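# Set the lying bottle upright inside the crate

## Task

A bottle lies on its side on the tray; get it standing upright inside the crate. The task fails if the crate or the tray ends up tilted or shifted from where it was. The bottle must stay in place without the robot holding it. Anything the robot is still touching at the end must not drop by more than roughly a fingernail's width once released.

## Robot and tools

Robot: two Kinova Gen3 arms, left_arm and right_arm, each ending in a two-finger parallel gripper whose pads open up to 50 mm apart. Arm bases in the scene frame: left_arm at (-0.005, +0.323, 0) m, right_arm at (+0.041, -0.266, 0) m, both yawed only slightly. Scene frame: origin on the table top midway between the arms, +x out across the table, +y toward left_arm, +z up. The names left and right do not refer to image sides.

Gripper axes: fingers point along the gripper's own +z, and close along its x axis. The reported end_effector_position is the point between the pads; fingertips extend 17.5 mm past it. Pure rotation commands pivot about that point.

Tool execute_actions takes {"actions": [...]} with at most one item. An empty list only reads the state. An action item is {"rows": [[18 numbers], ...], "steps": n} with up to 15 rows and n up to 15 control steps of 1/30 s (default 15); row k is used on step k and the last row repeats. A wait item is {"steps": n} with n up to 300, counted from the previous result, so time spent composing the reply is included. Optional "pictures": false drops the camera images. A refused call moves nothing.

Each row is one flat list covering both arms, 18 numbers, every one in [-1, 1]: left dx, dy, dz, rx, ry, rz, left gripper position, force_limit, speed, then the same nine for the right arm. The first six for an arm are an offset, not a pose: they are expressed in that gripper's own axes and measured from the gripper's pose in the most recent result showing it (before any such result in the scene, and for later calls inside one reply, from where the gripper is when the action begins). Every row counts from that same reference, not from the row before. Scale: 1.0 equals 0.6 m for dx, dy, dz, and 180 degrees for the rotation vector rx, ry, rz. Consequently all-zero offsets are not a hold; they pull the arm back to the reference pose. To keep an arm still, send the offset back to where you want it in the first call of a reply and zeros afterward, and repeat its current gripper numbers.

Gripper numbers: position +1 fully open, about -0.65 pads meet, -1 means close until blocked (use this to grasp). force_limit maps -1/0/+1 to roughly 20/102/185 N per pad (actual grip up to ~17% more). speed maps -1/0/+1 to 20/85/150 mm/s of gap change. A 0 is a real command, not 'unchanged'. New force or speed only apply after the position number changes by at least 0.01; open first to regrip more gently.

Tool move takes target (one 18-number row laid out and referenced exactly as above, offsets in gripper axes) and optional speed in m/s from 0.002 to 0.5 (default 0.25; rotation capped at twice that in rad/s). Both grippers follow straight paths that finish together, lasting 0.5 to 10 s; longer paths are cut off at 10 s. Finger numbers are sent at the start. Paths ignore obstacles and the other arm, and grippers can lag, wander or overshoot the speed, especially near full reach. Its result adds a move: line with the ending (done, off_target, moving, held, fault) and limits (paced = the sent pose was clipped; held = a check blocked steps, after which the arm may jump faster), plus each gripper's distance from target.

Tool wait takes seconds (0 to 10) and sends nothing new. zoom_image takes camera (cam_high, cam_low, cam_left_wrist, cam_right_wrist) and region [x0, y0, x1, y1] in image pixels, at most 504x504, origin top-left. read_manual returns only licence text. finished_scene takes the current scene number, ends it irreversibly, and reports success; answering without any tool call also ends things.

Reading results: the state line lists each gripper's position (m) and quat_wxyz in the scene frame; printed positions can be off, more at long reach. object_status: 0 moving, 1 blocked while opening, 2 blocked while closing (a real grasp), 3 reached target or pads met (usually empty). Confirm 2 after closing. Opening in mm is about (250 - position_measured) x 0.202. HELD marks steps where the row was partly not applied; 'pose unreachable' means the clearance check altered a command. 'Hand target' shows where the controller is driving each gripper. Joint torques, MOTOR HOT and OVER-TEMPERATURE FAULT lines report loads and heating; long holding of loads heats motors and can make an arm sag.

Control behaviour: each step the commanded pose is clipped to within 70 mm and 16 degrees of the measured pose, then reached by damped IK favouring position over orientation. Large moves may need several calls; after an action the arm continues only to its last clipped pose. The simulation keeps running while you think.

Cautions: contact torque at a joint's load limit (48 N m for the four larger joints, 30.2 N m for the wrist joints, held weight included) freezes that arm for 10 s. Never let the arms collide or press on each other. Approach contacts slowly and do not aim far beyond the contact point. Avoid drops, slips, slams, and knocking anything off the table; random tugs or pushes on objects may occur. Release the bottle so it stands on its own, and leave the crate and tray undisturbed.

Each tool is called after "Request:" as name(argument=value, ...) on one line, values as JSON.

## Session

Request:
execute_actions(actions=[])

Scene clock: 0.00 s of 6600.00 s.
left_arm: end_effector_position=(+0.5976, +0.2757, +0.2356) position_measured=3 object_status=3 end_effector_quat_wxyz=(-0.166, +0.908, +0.372, +0.096) | right_arm: end_effector_position=(+0.3867, +0.0686, +0.2957) position_measured=3 object_status=3 end_effector_quat_wxyz=(-0.038, +0.079, +0.907, +0.412)
Joint positions: left_arm=[ 0.32   0.858  0.056  0.79  -0.425  1.555  1.076] | right_arm=[-0.277  0.239 -0.224  1.876 -0.973  0.935  3.164]
Joint velocities: left_arm=[-0.    -0.    -0.001  0.     0.    -0.001  0.   ] | right_arm=[ 0.     0.    -0.     0.     0.     0.     0.001]
Joint torques (N m, as the joint torque sensors report them, + toward a larger angle): no reading
Hand target (left_arm): +0.598, +0.276, +0.236; -0.166, +0.908, +0.372, +0.096
Hand target (right_arm): +0.387, +0.069, +0.296; -0.038, +0.079, +0.907, +0.412
camera_calibration (this result's frames):
cam_left_wrist: T_world_to_cam=[[0.661677, 0.679476, 0.317011, -0.658469], [0.749006, -0.618314, -0.23807, -0.185497], [0.0342499, 0.394969, -0.918056, 0.252352], [0, 0, 0, 1]] pos_world=[0.565989, 0.233047, 0.396254]
cam_right_wrist: T_world_to_cam=[[-0.98062, 0.151986, 0.123629, 0.33749], [0.193935, 0.663473, 0.722629, -0.295081], [0.027805, 0.732601, -0.68009, 0.308535], [0, 0, 0, 1]] pos_world=[0.379597, -0.081549, 0.381342]

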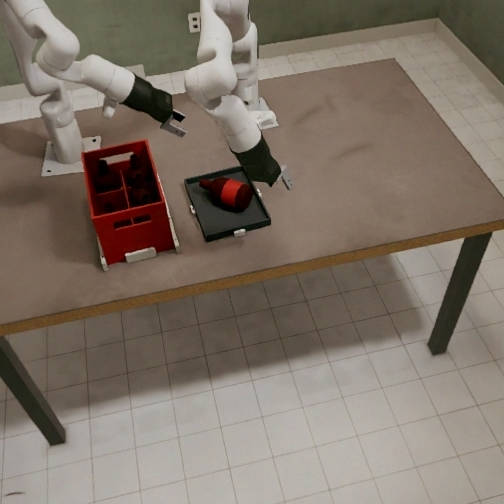

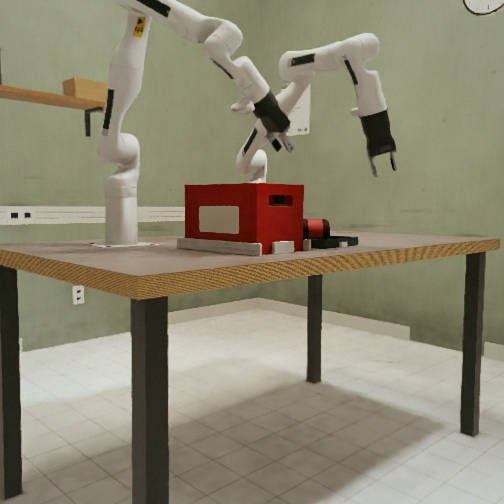

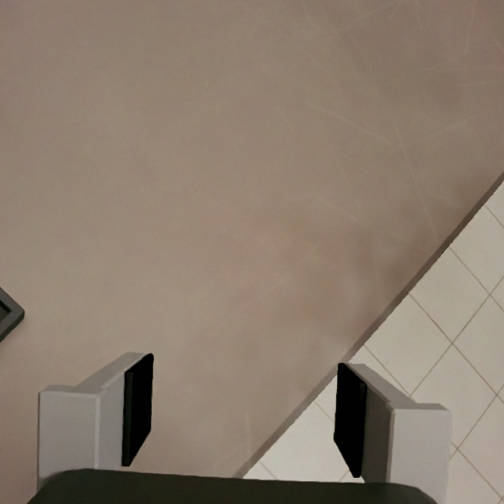

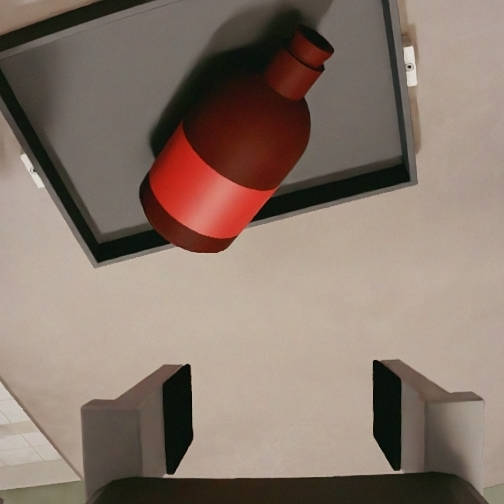

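Request:
move(target=[0.113,-0.832,0.19,0,0,0,1,0,0,0.064,-0.206,0.23,0.1118,-0.155,0.1384,1,0,0], speed=0.3)

Request:
zoom_image(camera="cam_high", region=[70, 80, 280, 270])

Scene clock: 42.63 s of 6600.00 s.
left_arm: end_effector_position=(+0.2999, +0.6963, +0.2654) position_measured=3 object_status=3 end_effector_quat_wxyz=(-0.166, +0.908, +0.372, +0.096) | right_arm: end_effector_position=(+0.3284, +0.0953, +0.1177) position_measured=3 object_status=3 end_effector_quat_wxyz=(+0.082, +0.359, +0.908, +0.200)
Joint positions: left_arm=[-0.528  0.236 -0.139  1.754 -0.278  0.873  0.192] | right_arm=[-1.449  0.399  0.436  2.124 -0.424  0.238  1.814]
Joint velocities: left_arm=[-0.     0.002 -0.    -0.001 -0.     0.001 -0.   ] | right_arm=[-0.004  0.001  0.001 -0.     0.002 -0.     0.   ]
Joint torques (N m, as the joint torque sensors report them, + toward a larger angle): left_arm=[  0.21 -14.67  -0.25 -10.26  -1.01  -0.93   0.02] | right_arm=[  0.22 -14.69   1.73  -7.62   0.23  -1.43  -0.12]
Hand target (left_arm): +0.300, +0.696, +0.265; -0.166, +0.908, +0.372, +0.096
Hand target (right_arm): +0.328, +0.095, +0.118; +0.082, +0.359, +0.908, +0.200
Off the commanded pose (left_arm): 0.002 m, 0 deg.
Off the commanded pose (right_arm): 0.003 m, 0 deg.
After step 90, 37.03 s passed at rest.
move: done
camera_calibration (this result's frames):
cam_left_wrist: T_world_to_cam=[[0.660075, 0.680872, 0.317356, -0.75732], [0.750384, -0.617316, -0.236317, 0.30302], [0.0350075, 0.394126, -0.918389, 0.124198], [0, 0, 0, 1]] pos_world=[0.268159, 0.653747, 0.426011]
cam_right_wrist: T_world_to_cam=[[-0.705972, 0.707552, -0.03121, 0.173379], [0.639844, 0.656069, 0.400217, -0.280659], [0.30365, 0.262572, -0.915889, 0.151549], [0, 0, 0, 1]] pos_world=[0.255961, 0.0216642, 0.256538]

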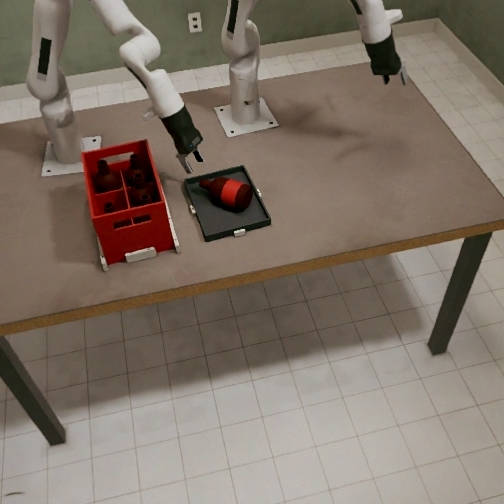

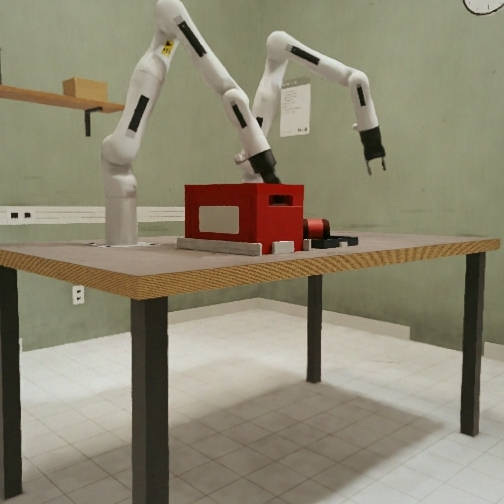

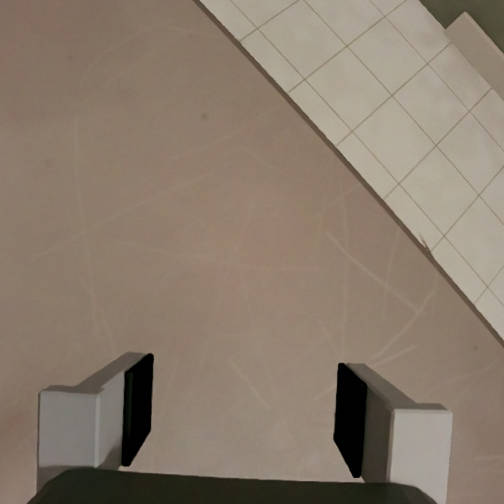

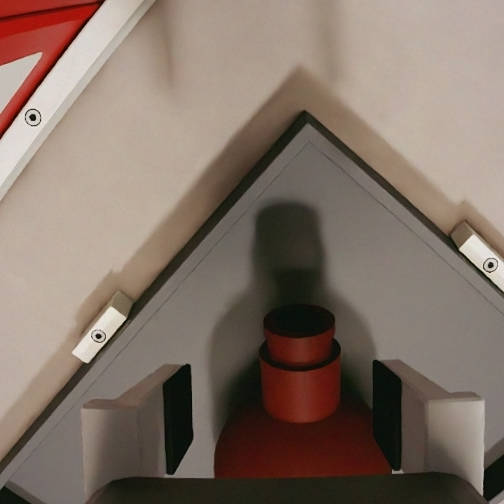

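Region (70, 80, 280, 270) of cam_high's 504x504 image, scaled by 2.400, with more detail than that image has; it fills the top 456 rows of this view, and the rest is white.

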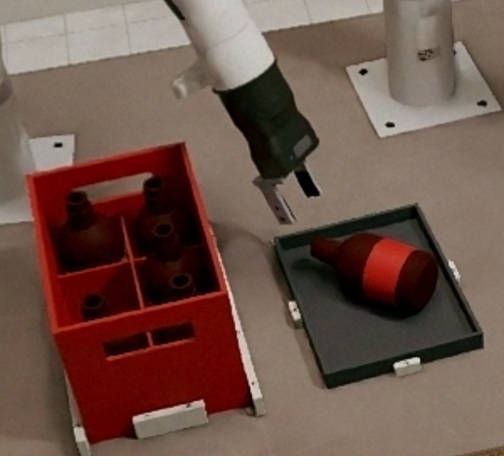

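Request:
move(target=[0,0,0,0,0,0,1,0,0,0.009,-0.006,0.129,0,0,0,0.85,0,0], speed=0.1)

Scene clock: 48.90 s of 6600.00 s.
left_arm: end_effector_position=(+0.2999, +0.6963, +0.2654) position_measured=3 object_status=3 end_effector_quat_wxyz=(-0.166, +0.908, +0.372, +0.096) | right_arm: end_effector_position=(+0.3446, +0.1209, +0.0464) position_measured=25 object_status=3 end_effector_quat_wxyz=(+0.082, +0.358, +0.908, +0.201)
Joint positions: left_arm=[-0.528  0.236 -0.139  1.754 -0.278  0.873  0.192] | right_arm=[-1.25   0.59   0.188  2.09  -0.505  0.045  1.885]
Joint velocities: left_arm=[ 0.    -0.001  0.001  0.001  0.     0.001  0.   ] | right_arm=[ 0.013  0.009  0.002 -0.    -0.001 -0.    -0.002]
Joint torques (N m, as the joint torque sensors report them, + toward a larger angle): left_arm=[  0.27 -14.53  -0.23 -10.33  -0.94  -0.87   0.08] | right_arm=[  0.4  -17.57   1.06  -6.21   0.12  -1.39  -0.12]
Hand target (left_arm): +0.300, +0.696, +0.265; -0.166, +0.908, +0.372, +0.096
Hand target (right_arm): +0.345, +0.120, +0.046; +0.082, +0.359, +0.908, +0.200
Off the commanded pose (left_arm): 0.000 m, 0 deg.
Off the commanded pose (right_arm): 0.001 m, 0 deg.
After step 90, 2.20 s passed at rest.
move: done
camera_calibration (this result's frames):
cam_left_wrist: T_world_to_cam=[[0.660075, 0.680871, 0.317358, -0.757321], [0.750384, -0.617316, -0.236317, 0.30302], [0.0350088, 0.394127, -0.918389, 0.124196], [0, 0, 0, 1]] pos_world=[0.26816, 0.653748, 0.426011]
cam_right_wrist: T_world_to_cam=[[-0.707068, 0.706467, -0.0309789, 0.164921], [0.638729, 0.656844, 0.400726, -0.279015], [0.303448, 0.263553, -0.915674, 0.0745798], [0, 0, 0, 1]] pos_world=[0.272194, 0.047102, 0.185208]

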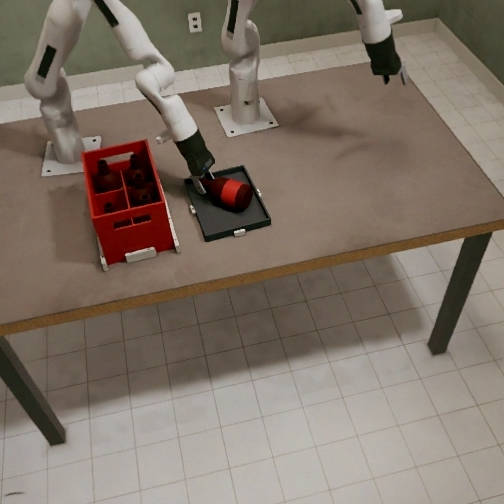

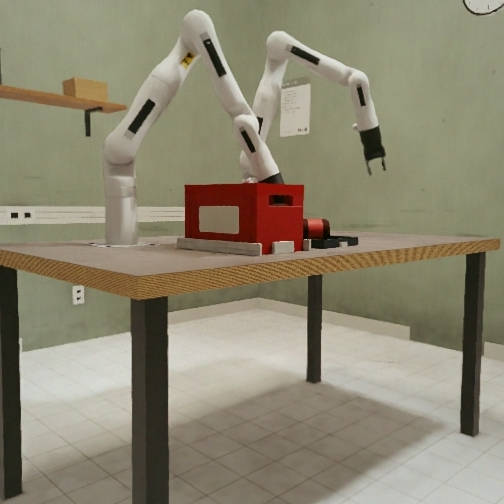

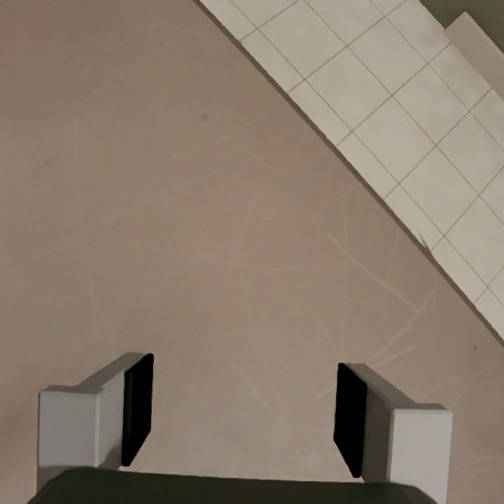

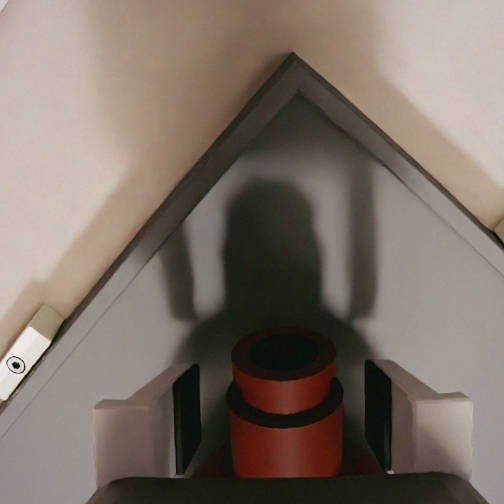

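Request:
move(target=[0,0,0,0,0,0,1,0,0,0.001,0,0,0,0,0,-1,0.6,-0.3])

Request:
move(target=[0,0,0,0,0,0,1,0,0,0.073,0.051,-0.271,0.139,0,0,-1,0.6,-0.3], speed=0.18)

Scene clock: 54.60 s of 6600.00 s.
left_arm: end_effector_position=(+0.2999, +0.6963, +0.2654) position_measured=3 object_status=3 end_effector_quat_wxyz=(-0.166, +0.908, +0.372, +0.096) | right_arm: end_effector_position=(+0.3444, +0.1210, +0.0463) position_measured=113 object_status=2 end_effector_quat_wxyz=(+0.082, +0.359, +0.908, +0.200)
Joint positions: left_arm=[-0.528  0.236 -0.139  1.754 -0.278  0.873  0.192] | right_arm=[-1.253  0.59   0.19   2.09  -0.505  0.045  1.884]
Joint velocities: left_arm=[-0.     0.     0.    -0.001 -0.     0.    -0.   ] | right_arm=[-0.001  0.     0.     0.    -0.001 -0.    -0.001]
Joint torques (N m, as the joint torque sensors report them, + toward a larger angle): left_arm=[  0.09 -14.67  -0.19 -10.26  -0.98  -0.92   0.04] | right_arm=[ -0.24 -17.85   1.4   -6.42   0.01  -1.57  -0.25]
Hand target (left_arm): +0.300, +0.696, +0.265; -0.166, +0.908, +0.372, +0.096
Hand target (right_arm): +0.344, +0.121, +0.046; +0.082, +0.358, +0.908, +0.201
Off the commanded pose (left_arm): 0.000 m, 0 deg.
Off the commanded pose (right_arm): 0.000 m, 0 deg.
After step 90, 2.00 s passed at rest.
move: done
camera_calibration (this result's frames):
cam_left_wrist: T_world_to_cam=[[0.660075, 0.68087, 0.31736, -0.757323], [0.750384, -0.617316, -0.236317, 0.30302], [0.0350103, 0.394128, -0.918388, 0.124195], [0, 0, 0, 1]] pos_world=[0.26816, 0.653748, 0.426012]
cam_right_wrist: T_world_to_cam=[[-0.706629, 0.706892, -0.0312784, 0.164492], [0.639141, 0.656621, 0.400434, -0.278965], [0.303602, 0.262967, -0.915791, 0.0744869], [0, 0, 0, 1]] pos_world=[0.271918, 0.0473082, 0.185067]

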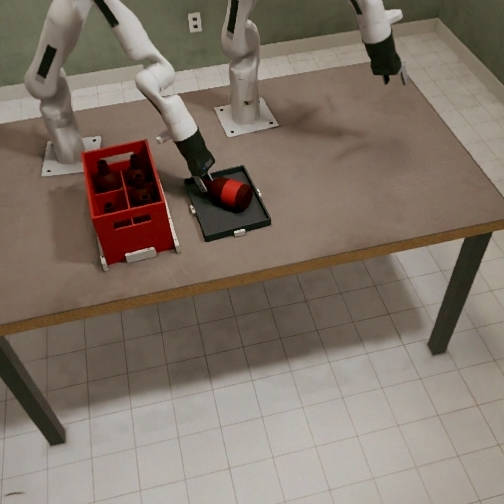

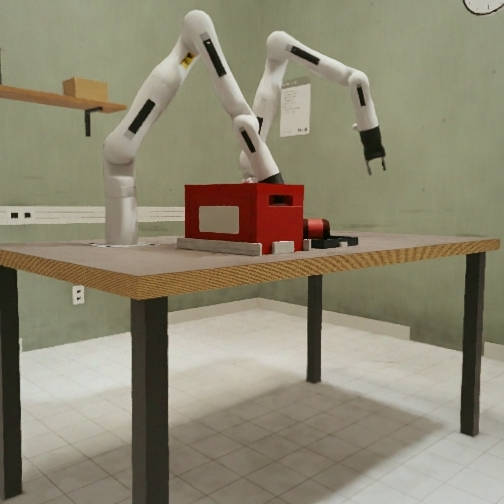

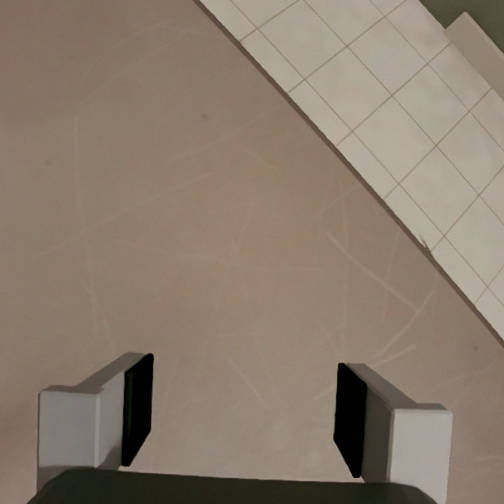

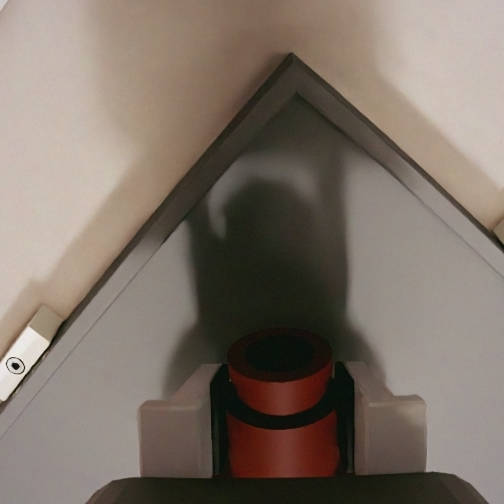

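Scene clock: 56.20 s of 6600.00 s.
left_arm: end_effector_position=(+0.2999, +0.6963, +0.2654) position_measured=3 object_status=3 end_effector_quat_wxyz=(-0.166, +0.908, +0.372, +0.096) | right_arm: end_effector_position=(+0.2831, +0.1213, +0.2070) position_measured=113 object_status=2 end_effector_quat_wxyz=(+0.003, +0.368, +0.930, -0.001)
Joint positions: left_arm=[-0.528  0.236 -0.139  1.754 -0.278  0.873  0.192] | right_arm=[-1.52   0.518  0.556  1.511 -0.278  1.193  1.58 ]
Joint velocities: left_arm=[ 0.     0.001 -0.     0.    -0.     0.    -0.   ] | right_arm=[ 0.002  0.003  0.001 -0.002  0.001  0.001 -0.   ]
Joint torques (N m, as the joint torque sensors report them, + toward a larger angle): left_arm=[  0.31 -14.69  -0.4  -10.17  -0.96  -0.91   0.14] | right_arm=[ -0.04 -19.41   3.22  -9.8   -0.04  -0.11  -0.1 ]
Hand target (left_arm): +0.300, +0.696, +0.265; -0.166, +0.908, +0.372, +0.096
Hand target (right_arm): +0.283, +0.121, +0.207; +0.003, +0.368, +0.930, -0.001
Off the commanded pose (left_arm): 0.000 m, 0 deg.
Off the commanded pose (right_arm): 0.001 m, 0 deg.
move: done
camera_calibration (this result's frames):
cam_left_wrist: T_world_to_cam=[[0.660075, 0.680869, 0.317362, -0.757324], [0.750383, -0.617316, -0.236317, 0.30302], [0.0350117, 0.39413, -0.918388, 0.124193], [0, 0, 0, 1]] pos_world=[0.268161, 0.653749, 0.426012]
cam_right_wrist: T_world_to_cam=[[-0.716161, 0.696548, -0.0439806, 0.132574], [0.697774, 0.715927, -0.0236645, -0.240335], [0.0150034, -0.0476361, -0.998752, 0.376741], [0, 0, 0, 1]] pos_world=[0.256991, 0.0976644, 0.376414]

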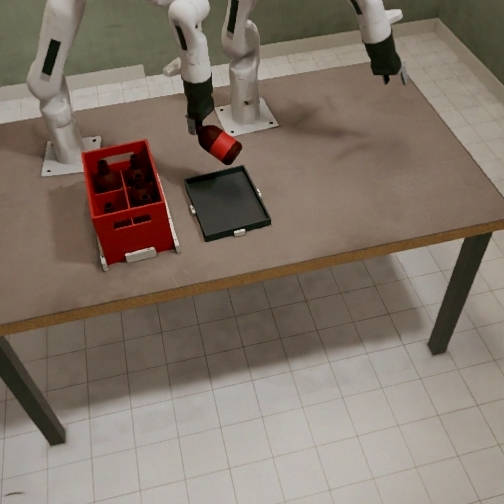

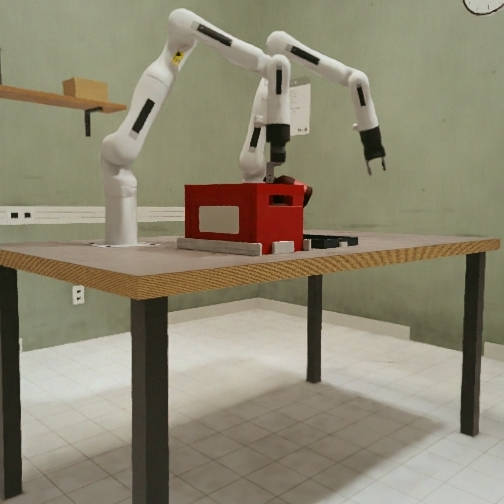

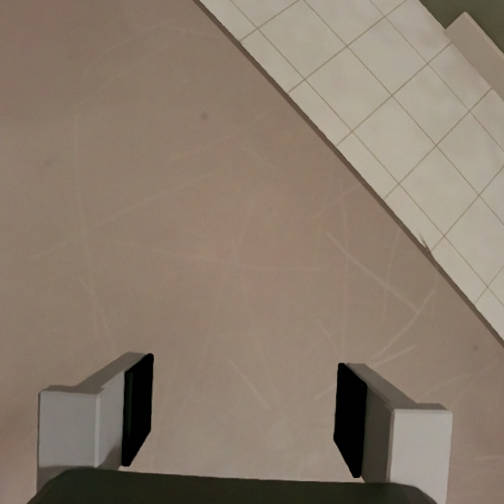

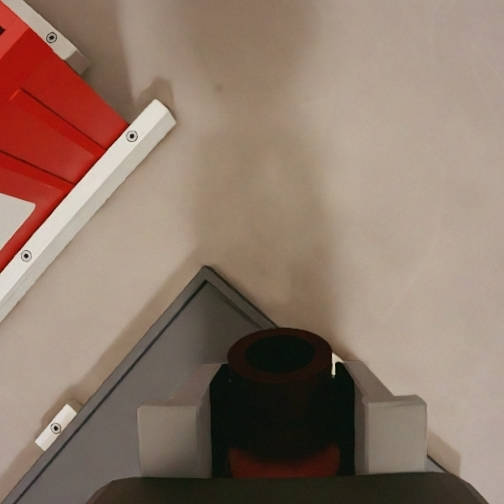

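Request:
move(target=[0,0,0,0,0,0,1,0,0,0.186,-0.223,0.07,0.3424,0.1384,0.2171,-1,0.6,-0.3], speed=0.28)

Scene clock: 64.83 s of 6600.00 s.
left_arm: end_effector_position=(+0.2999, +0.6963, +0.2654) position_measured=3 object_status=3 end_effector_quat_wxyz=(-0.166, +0.908, +0.372, +0.096) | right_arm: end_effector_position=(+0.1107, +0.1002, +0.1646) position_measured=113 object_status=2 end_effector_quat_wxyz=(-0.367, +0.582, +0.612, -0.390)
Joint positions: left_arm=[-0.528  0.236 -0.139  1.754 -0.278  0.873  0.192] | right_arm=[-1.163  0.99   0.375  1.525 -0.859  1.799  1.294]
Joint velocities: left_arm=[-0.    -0.001  0.     0.001 -0.    -0.002  0.   ] | right_arm=[ 0.004  0.005  0.003  0.001 -0.001  0.    -0.001]
Joint torques (N m, as the joint torque sensors report them, + toward a larger angle): left_arm=[  0.19 -14.73  -0.14 -10.25  -0.96  -0.96   0.05] | right_arm=[  0.41 -22.66   0.77  -3.76  -0.95   3.77  -0.33]
Hand target (left_arm): +0.300, +0.696, +0.265; -0.166, +0.908, +0.372, +0.096
Hand target (right_arm): +0.111, +0.100, +0.164; -0.367, +0.582, +0.612, -0.390
Off the commanded pose (left_arm): 0.000 m, 0 deg.
Off the commanded pose (right_arm): 0.001 m, 0 deg.
After step 90, 2.90 s passed at rest.
move: done
camera_calibration (this result's frames):
cam_left_wrist: T_world_to_cam=[[0.660075, 0.680868, 0.317363, -0.757325], [0.750383, -0.617316, -0.236317, 0.30302], [0.0350129, 0.394131, -0.918387, 0.124191], [0, 0, 0, 1]] pos_world=[0.268162, 0.65375, 0.426012]
cam_right_wrist: T_world_to_cam=[[-0.0791563, 0.996163, -0.0373371, -0.0796457], [0.405025, -0.00208516, -0.914303, 0.145011], [-0.910873, -0.0874953, -0.403306, 0.344441], [0, 0, 0, 1]] pos_world=[0.248704, 0.109779, 0.268526]

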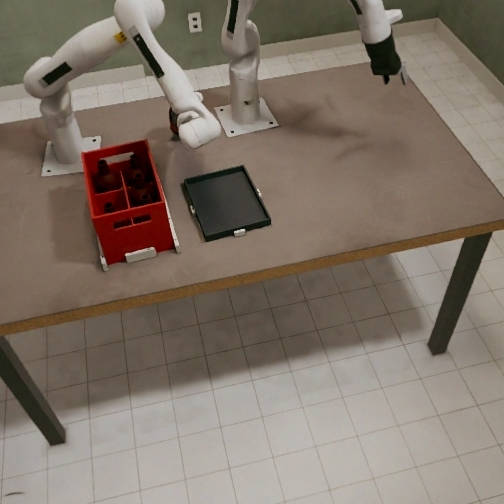

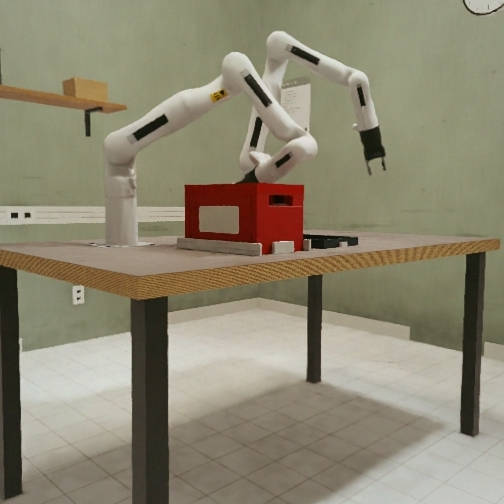

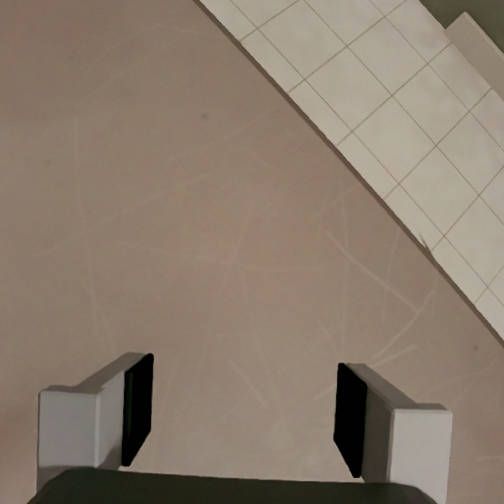

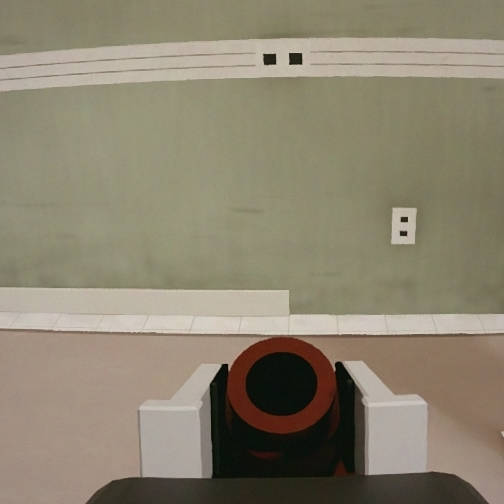

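Request:
move(target=[0,0,0,0,0,0,1,0,0,0,-0.01,-0.005,-0.15,0,0,-1,0.6,-0.3], speed=0.2)

Request:
zoom_image(camera="cam_right_wrist", region=[200, 320, 360, 480])

Request:
zoom_image(camera="cam_high", region=[130, 70, 230, 170])

Scene clock: 76.10 s of 6600.00 s.
left_arm: end_effector_position=(+0.2999, +0.6963, +0.2654) position_measured=3 object_status=3 end_effector_quat_wxyz=(-0.166, +0.908, +0.372, +0.096) | right_arm: end_effector_position=(+0.1110, +0.0998, +0.1709) position_measured=113 object_status=2 end_effector_quat_wxyz=(-0.221, +0.653, +0.685, -0.236)
Joint positions: left_arm=[-0.528  0.236 -0.139  1.754 -0.278  0.873  0.192] | right_arm=[-1.418  0.678  0.54   1.699 -0.746  1.478  1.159]
Joint velocities: left_arm=[-0.    -0.    -0.001  0.     0.    -0.001  0.   ] | right_arm=[-0.009 -0.009 -0.006  0.001  0.002 -0.002 -0.002]
Joint torques (N m, as the joint torque sensors report them, + toward a larger angle): left_arm=[  0.14 -14.87  -0.11 -10.19  -1.05  -0.93   0.05] | right_arm=[  0.01 -19.78   2.06  -5.5   -1.01   2.14  -0.16]
Hand target (left_arm): +0.300, +0.696, +0.265; -0.166, +0.908, +0.372, +0.096
Hand target (right_arm): +0.111, +0.100, +0.171; -0.221, +0.652, +0.686, -0.236
Off the commanded pose (left_arm): 0.000 m, 0 deg.
Off the commanded pose (right_arm): 0.001 m, 0 deg.
After step 90, 6.77 s passed at rest.
move: done
camera_calibration (this result's frames):
cam_left_wrist: T_world_to_cam=[[0.660075, 0.680867, 0.317365, -0.757326], [0.750383, -0.617316, -0.236317, 0.30302], [0.0350138, 0.394132, -0.918387, 0.12419], [0, 0, 0, 1]] pos_world=[0.268163, 0.65375, 0.426012]
cam_right_wrist: T_world_to_cam=[[-0.0589232, 0.997213, -0.0457589, -0.079947], [0.775618, 0.016876, -0.630978, 0.059129], [-0.628447, -0.0726706, -0.77445, 0.377829], [0, 0, 0, 1]] pos_world=[0.186873, 0.106183, 0.326261]

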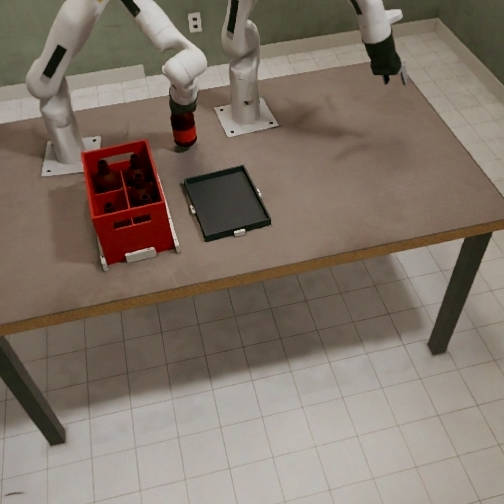

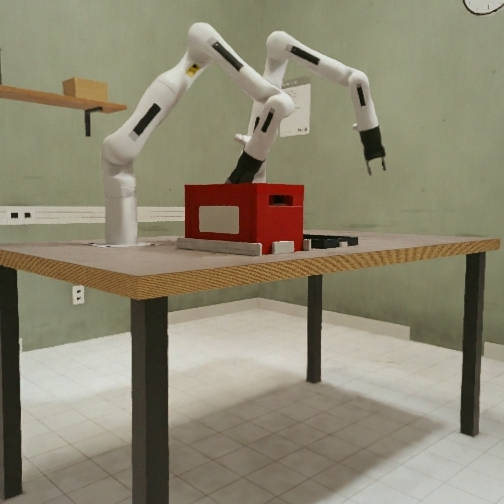

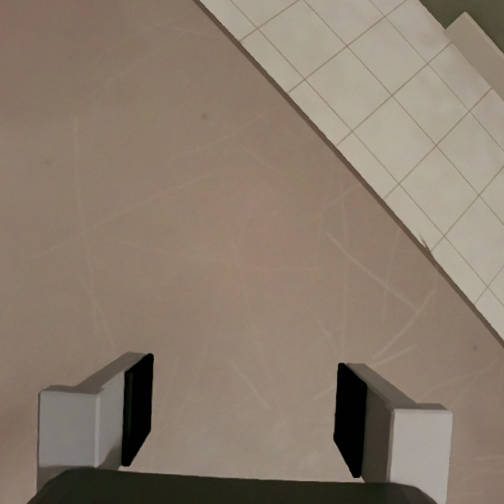

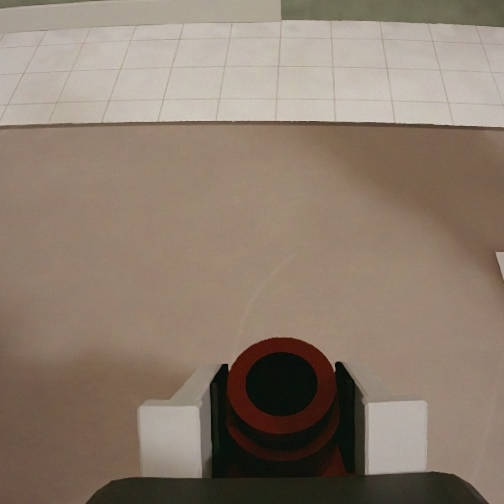

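Region (200, 320, 360, 480) of cam_right_wrist's 504x504 image, scaled by 3.150.

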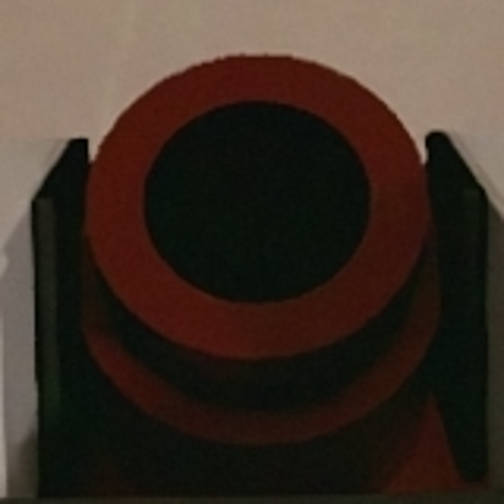

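Region (130, 70, 230, 170) of cam_high's 504x504 image, scaled by 5.040, with more detail than that image has.

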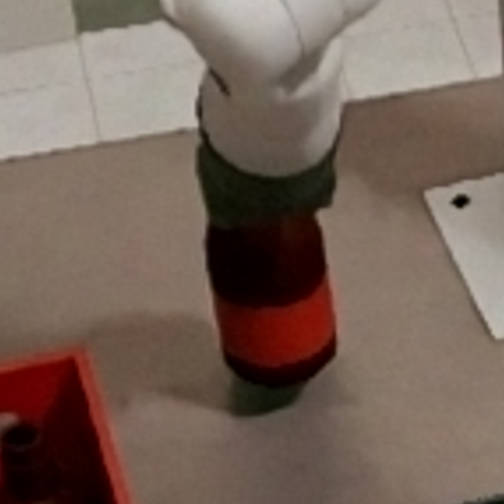

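Request:
move(target=[0,0,0,0,0,0,1,0,0,0,0.0285,0.037,-0.008,0,0,-1,0.6,-0.3], speed=0.035)

Scene clock: 82.27 s of 6600.00 s.
left_arm: end_effector_position=(+0.2999, +0.6963, +0.2654) position_measured=3 object_status=3 end_effector_quat_wxyz=(-0.166, +0.908, +0.372, +0.096) | right_arm: end_effector_position=(+0.1110, +0.0998, +0.1429) position_measured=113 object_status=2 end_effector_quat_wxyz=(-0.213, +0.655, +0.688, -0.227)
Joint positions: left_arm=[-0.528  0.236 -0.139  1.754 -0.278  0.873  0.192] | right_arm=[-1.426  0.71   0.533  1.735 -0.763  1.404  1.193]
Joint velocities: left_arm=[ 0.    -0.001  0.     0.     0.     0.002 -0.   ] | right_arm=[ 0.     0.001  0.001  0.     0.001 -0.    -0.002]
Joint torques (N m, as the joint torque sensors report them, + toward a larger angle): left_arm=[  0.27 -14.63  -0.16 -10.28  -0.93  -0.96   0.  ] | right_arm=[ -0.23 -19.42   2.22  -5.4   -1.09   2.39  -0.39]
Hand target (left_arm): +0.300, +0.696, +0.265; -0.166, +0.908, +0.372, +0.096
Hand target (right_arm): +0.111, +0.100, +0.143; -0.213, +0.655, +0.688, -0.227
Off the commanded pose (left_arm): 0.000 m, 0 deg.
Off the commanded pose (right_arm): 0.000 m, 0 deg.
After step 90, 2.13 s passed at rest.
move: done
camera_calibration (this result's frames):
cam_left_wrist: T_world_to_cam=[[0.660075, 0.680866, 0.317366, -0.757327], [0.750383, -0.617317, -0.236317, 0.30302], [0.035015, 0.394134, -0.918386, 0.124188], [0, 0, 0, 1]] pos_world=[0.268163, 0.653751, 0.426011]
cam_right_wrist: T_world_to_cam=[[-0.0577457, 0.997281, -0.0457805, -0.0813379], [0.791305, 0.0177633, -0.611164, 0.0367804], [-0.608689, -0.0715184, -0.790179, 0.356109], [0, 0, 0, 1]] pos_world=[0.182958, 0.105932, 0.300145]

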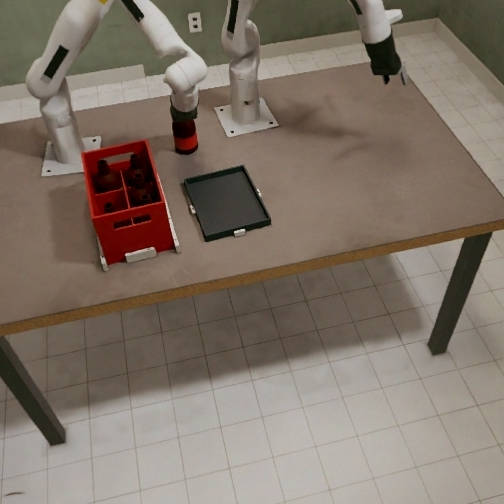

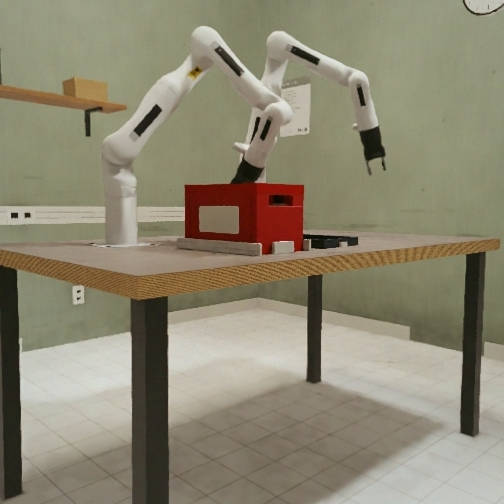

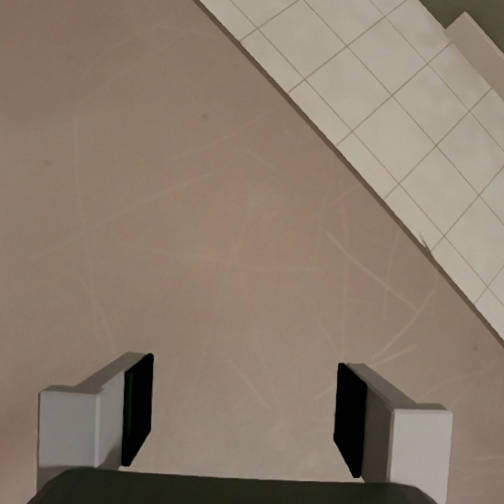

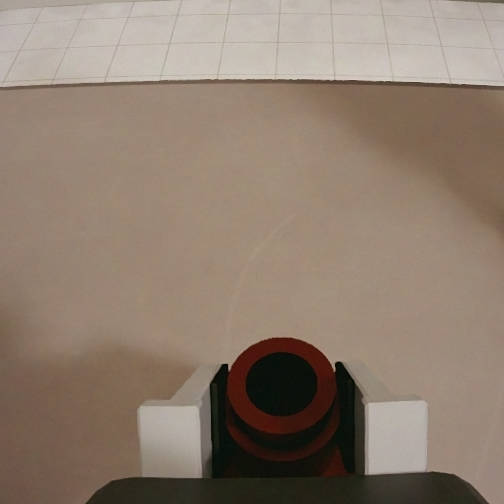

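Request:
move(target=[0,0,0,0,0,0,1,0,0,0,0.004,0.0054,0,0,0,-1,0.6,-0.3], speed=0.015)

Scene clock: 85.23 s of 6600.00 s.
left_arm: end_effector_position=(+0.2999, +0.6963, +0.2654) position_measured=3 object_status=3 end_effector_quat_wxyz=(-0.166, +0.908, +0.372, +0.096) | right_arm: end_effector_position=(+0.1110, +0.1000, +0.1422) position_measured=113 object_status=2 end_effector_quat_wxyz=(-0.215, +0.655, +0.688, -0.226)
Joint positions: left_arm=[-0.528  0.236 -0.139  1.754 -0.278  0.873  0.192] | right_arm=[-1.424  0.712  0.534  1.737 -0.768  1.403  1.2  ]
Joint velocities: left_arm=[ 0.     0.002  0.    -0.001  0.    -0.    -0.   ] | right_arm=[-0.002  0.002  0.003  0.    -0.001  0.001  0.   ]
Joint torques (N m, as the joint torque sensors report them, + toward a larger angle): left_arm=[  0.23 -14.77  -0.05 -10.16  -1.01  -0.91  -0.01] | right_arm=[ -1.25 -13.89   1.8   -4.78  -0.73  -0.76   0.03]
Hand target (left_arm): +0.300, +0.696, +0.265; -0.166, +0.908, +0.372, +0.096
Hand target (right_arm): +0.111, +0.100, +0.139; -0.213, +0.655, +0.688, -0.227
Off the commanded pose (left_arm): 0.000 m, 0 deg.
Off the commanded pose (right_arm): 0.003 m, 0 deg.
move: done
camera_calibration (this result's frames):
cam_left_wrist: T_world_to_cam=[[0.660076, 0.680865, 0.317368, -0.757328], [0.750383, -0.617317, -0.236317, 0.30302], [0.0350164, 0.394135, -0.918385, 0.124186], [0, 0, 0, 1]] pos_world=[0.268164, 0.653752, 0.426012]
cam_right_wrist: T_world_to_cam=[[-0.0572348, 0.997492, -0.0416316, -0.0822687], [0.789957, 0.0197489, -0.612844, 0.0365889], [-0.610485, -0.0679632, -0.789106, 0.355215], [0, 0, 0, 1]] pos_world=[0.183241, 0.105481, 0.299301]

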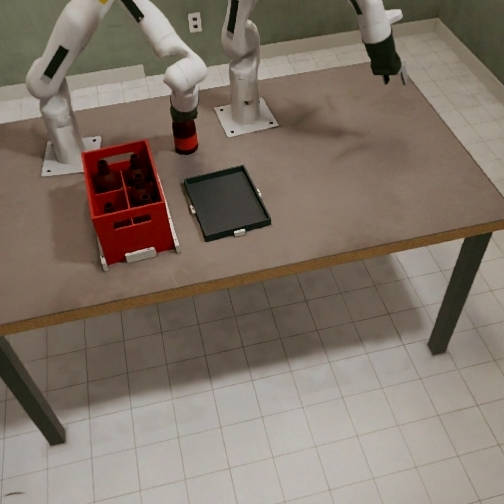

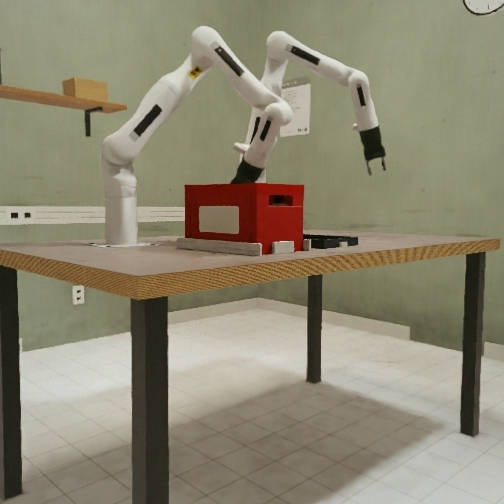

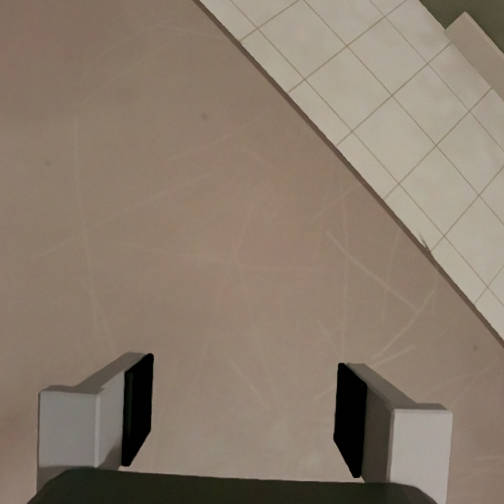

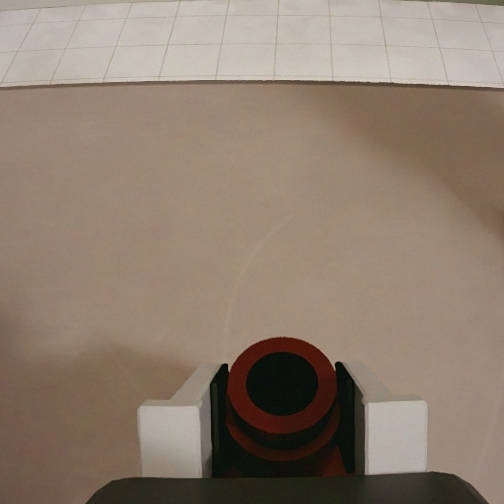

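Request:
move(target=[0,0,0,0,0,0,1,0,0,0,0,0,0,0,0,0.8,0.6,-0.3])

Request:
move(target=[0,0,0,0,0,0,1,0,0,0,-0.004,-0.0054,-0.202,0,0,0.8,0.6,-0.3])

Scene clock: 90.27 s of 6600.00 s.
left_arm: end_effector_position=(+0.2999, +0.6963, +0.2654) position_measured=3 object_status=3 end_effector_quat_wxyz=(-0.166, +0.908, +0.372, +0.096) | right_arm: end_effector_position=(+0.1110, +0.1000, +0.1422) position_measured=32 object_status=3 end_effector_quat_wxyz=(-0.215, +0.655, +0.688, -0.226)
Joint positions: left_arm=[-0.528  0.236 -0.139  1.754 -0.278  0.873  0.192] | right_arm=[-1.424  0.712  0.533  1.737 -0.767  1.403  1.2  ]
Joint velocities: left_arm=[-0.     0.002 -0.     0.    -0.     0.001  0.001] | right_arm=[-0.     0.001 -0.001 -0.    -0.001  0.     0.002]
Joint torques (N m, as the joint torque sensors report them, + toward a larger angle): left_arm=[  0.24 -14.6   -0.18 -10.1   -1.04  -0.94   0.1 ] | right_arm=[ -0.14 -18.3    2.    -5.36  -0.68   1.83  -0.47]
Hand target (left_arm): +0.300, +0.696, +0.265; -0.166, +0.908, +0.372, +0.096
Hand target (right_arm): +0.111, +0.100, +0.142; -0.215, +0.655, +0.688, -0.226
Off the commanded pose (left_arm): 0.000 m, 0 deg.
Off the commanded pose (right_arm): 0.000 m, 0 deg.
After step 90, 1.33 s passed at rest.
move: done
camera_calibration (this result's frames):
cam_left_wrist: T_world_to_cam=[[0.660076, 0.680865, 0.31737, -0.757329], [0.750383, -0.617317, -0.236318, 0.30302], [0.0350176, 0.394136, -0.918385, 0.124185], [0, 0, 0, 1]] pos_world=[0.268165, 0.653752, 0.426012]
cam_right_wrist: T_world_to_cam=[[-0.0572362, 0.997493, -0.0416254, -0.0822706], [0.789958, 0.0197539, -0.612843, 0.036589], [-0.610484, -0.0679591, -0.789108, 0.355216], [0, 0, 0, 1]] pos_world=[0.183241, 0.105482, 0.299303]

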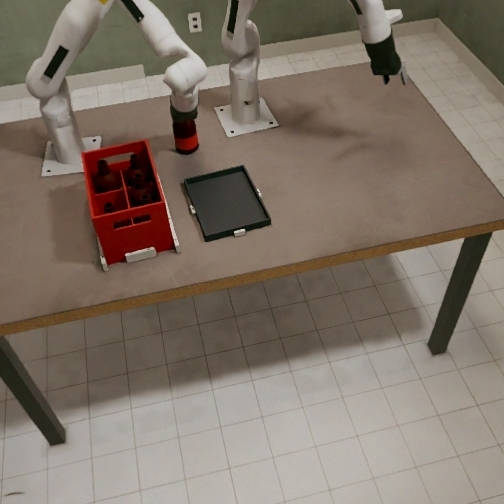

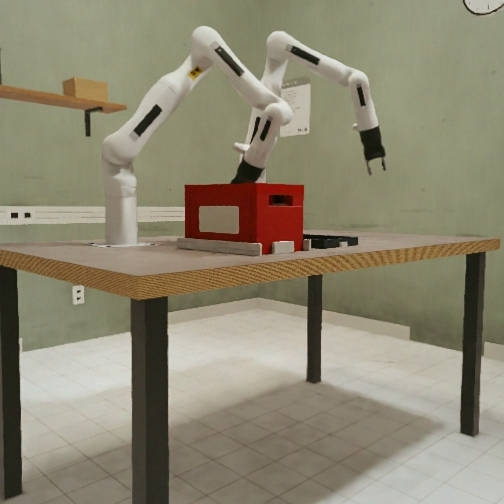

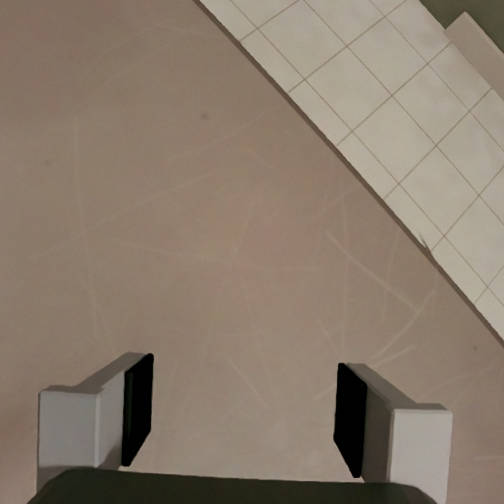

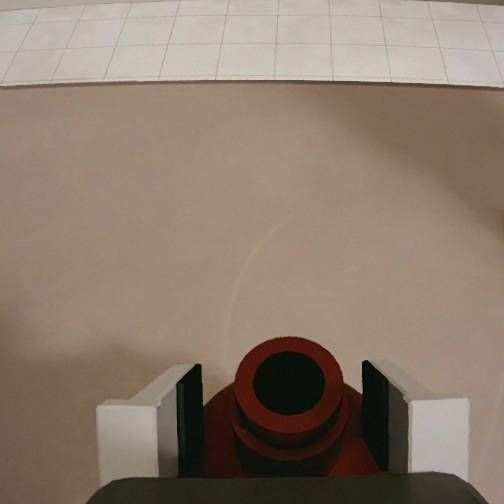

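Scene clock: 91.93 s of 6600.00 s.
left_arm: end_effector_position=(+0.2999, +0.6963, +0.2654) position_measured=3 object_status=3 end_effector_quat_wxyz=(-0.166, +0.908, +0.372, +0.096) | right_arm: end_effector_position=(+0.1124, +0.0992, +0.1459) position_measured=32 object_status=3 end_effector_quat_wxyz=(+0.001, +0.691, +0.723, +0.001)
Joint positions: left_arm=[-0.528  0.236 -0.139  1.754 -0.278  0.873  0.192] | right_arm=[-2.084  0.437  0.813  1.962 -0.399  0.908  0.661]
Joint velocities: left_arm=[-0.    -0.001  0.001 -0.    -0.001 -0.002  0.   ] | right_arm=[-0.02  -0.006 -0.016  0.001  0.007 -0.003 -0.012]
Joint torques (N m, as the joint torque sensors report them, + toward a larger angle): left_arm=[  0.2  -14.71  -0.18 -10.06  -0.97  -0.91   0.02] | right_arm=[  0.06 -12.97   2.46  -7.61   0.13  -0.1   -0.16]
Hand target (left_arm): +0.300, +0.696, +0.265; -0.166, +0.908, +0.372, +0.096
Hand target (right_arm): +0.111, +0.099, +0.146; +0.000, +0.690, +0.724, +0.001
Off the commanded pose (left_arm): 0.000 m, 0 deg.
Off the commanded pose (right_arm): 0.002 m, 0 deg.
move: done
camera_calibration (this result's frames):
cam_left_wrist: T_world_to_cam=[[0.660076, 0.680864, 0.317372, -0.75733], [0.750382, -0.617317, -0.236318, 0.30302], [0.035019, 0.394138, -0.918384, 0.124183], [0, 0, 0, 1]] pos_world=[0.268166, 0.653753, 0.426012]
cam_right_wrist: T_world_to_cam=[[-0.0269701, 0.99893, -0.0375813, -0.0853303], [0.999397, 0.0261229, -0.0228537, -0.0725303], [-0.0218475, -0.038175, -0.999032, 0.320435], [0, 0, 0, 1]] pos_world=[0.077186, 0.0993663, 0.315261]

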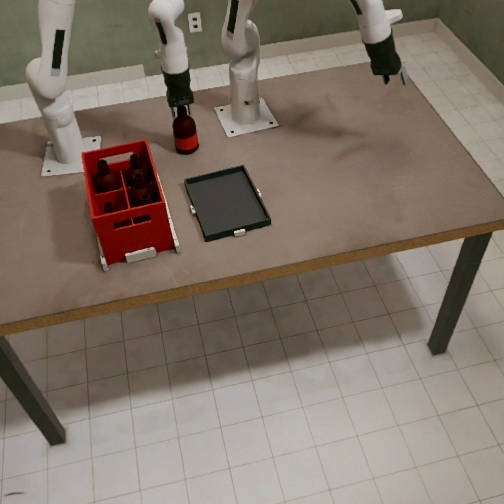

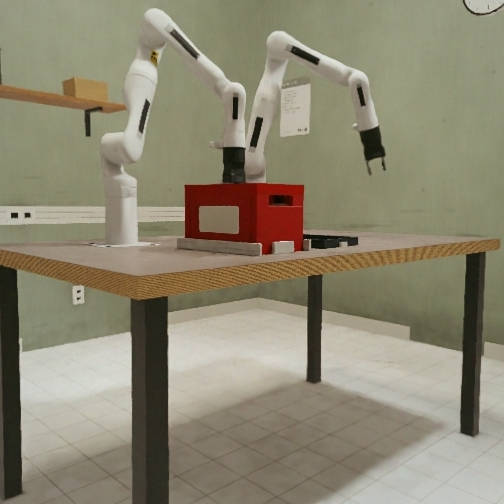

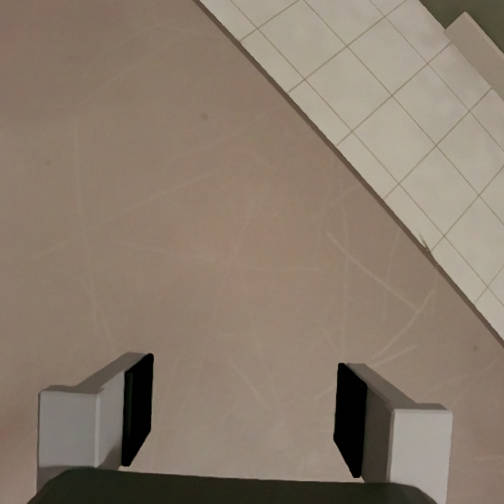

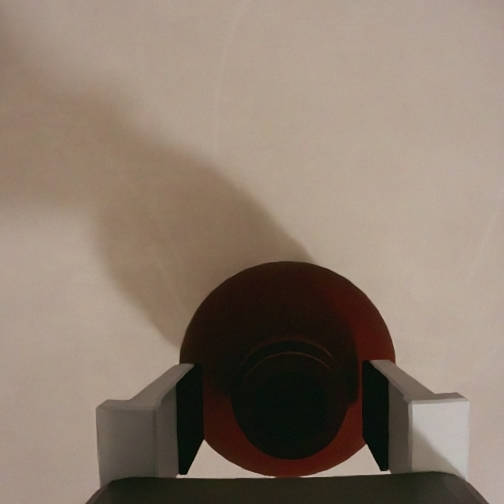

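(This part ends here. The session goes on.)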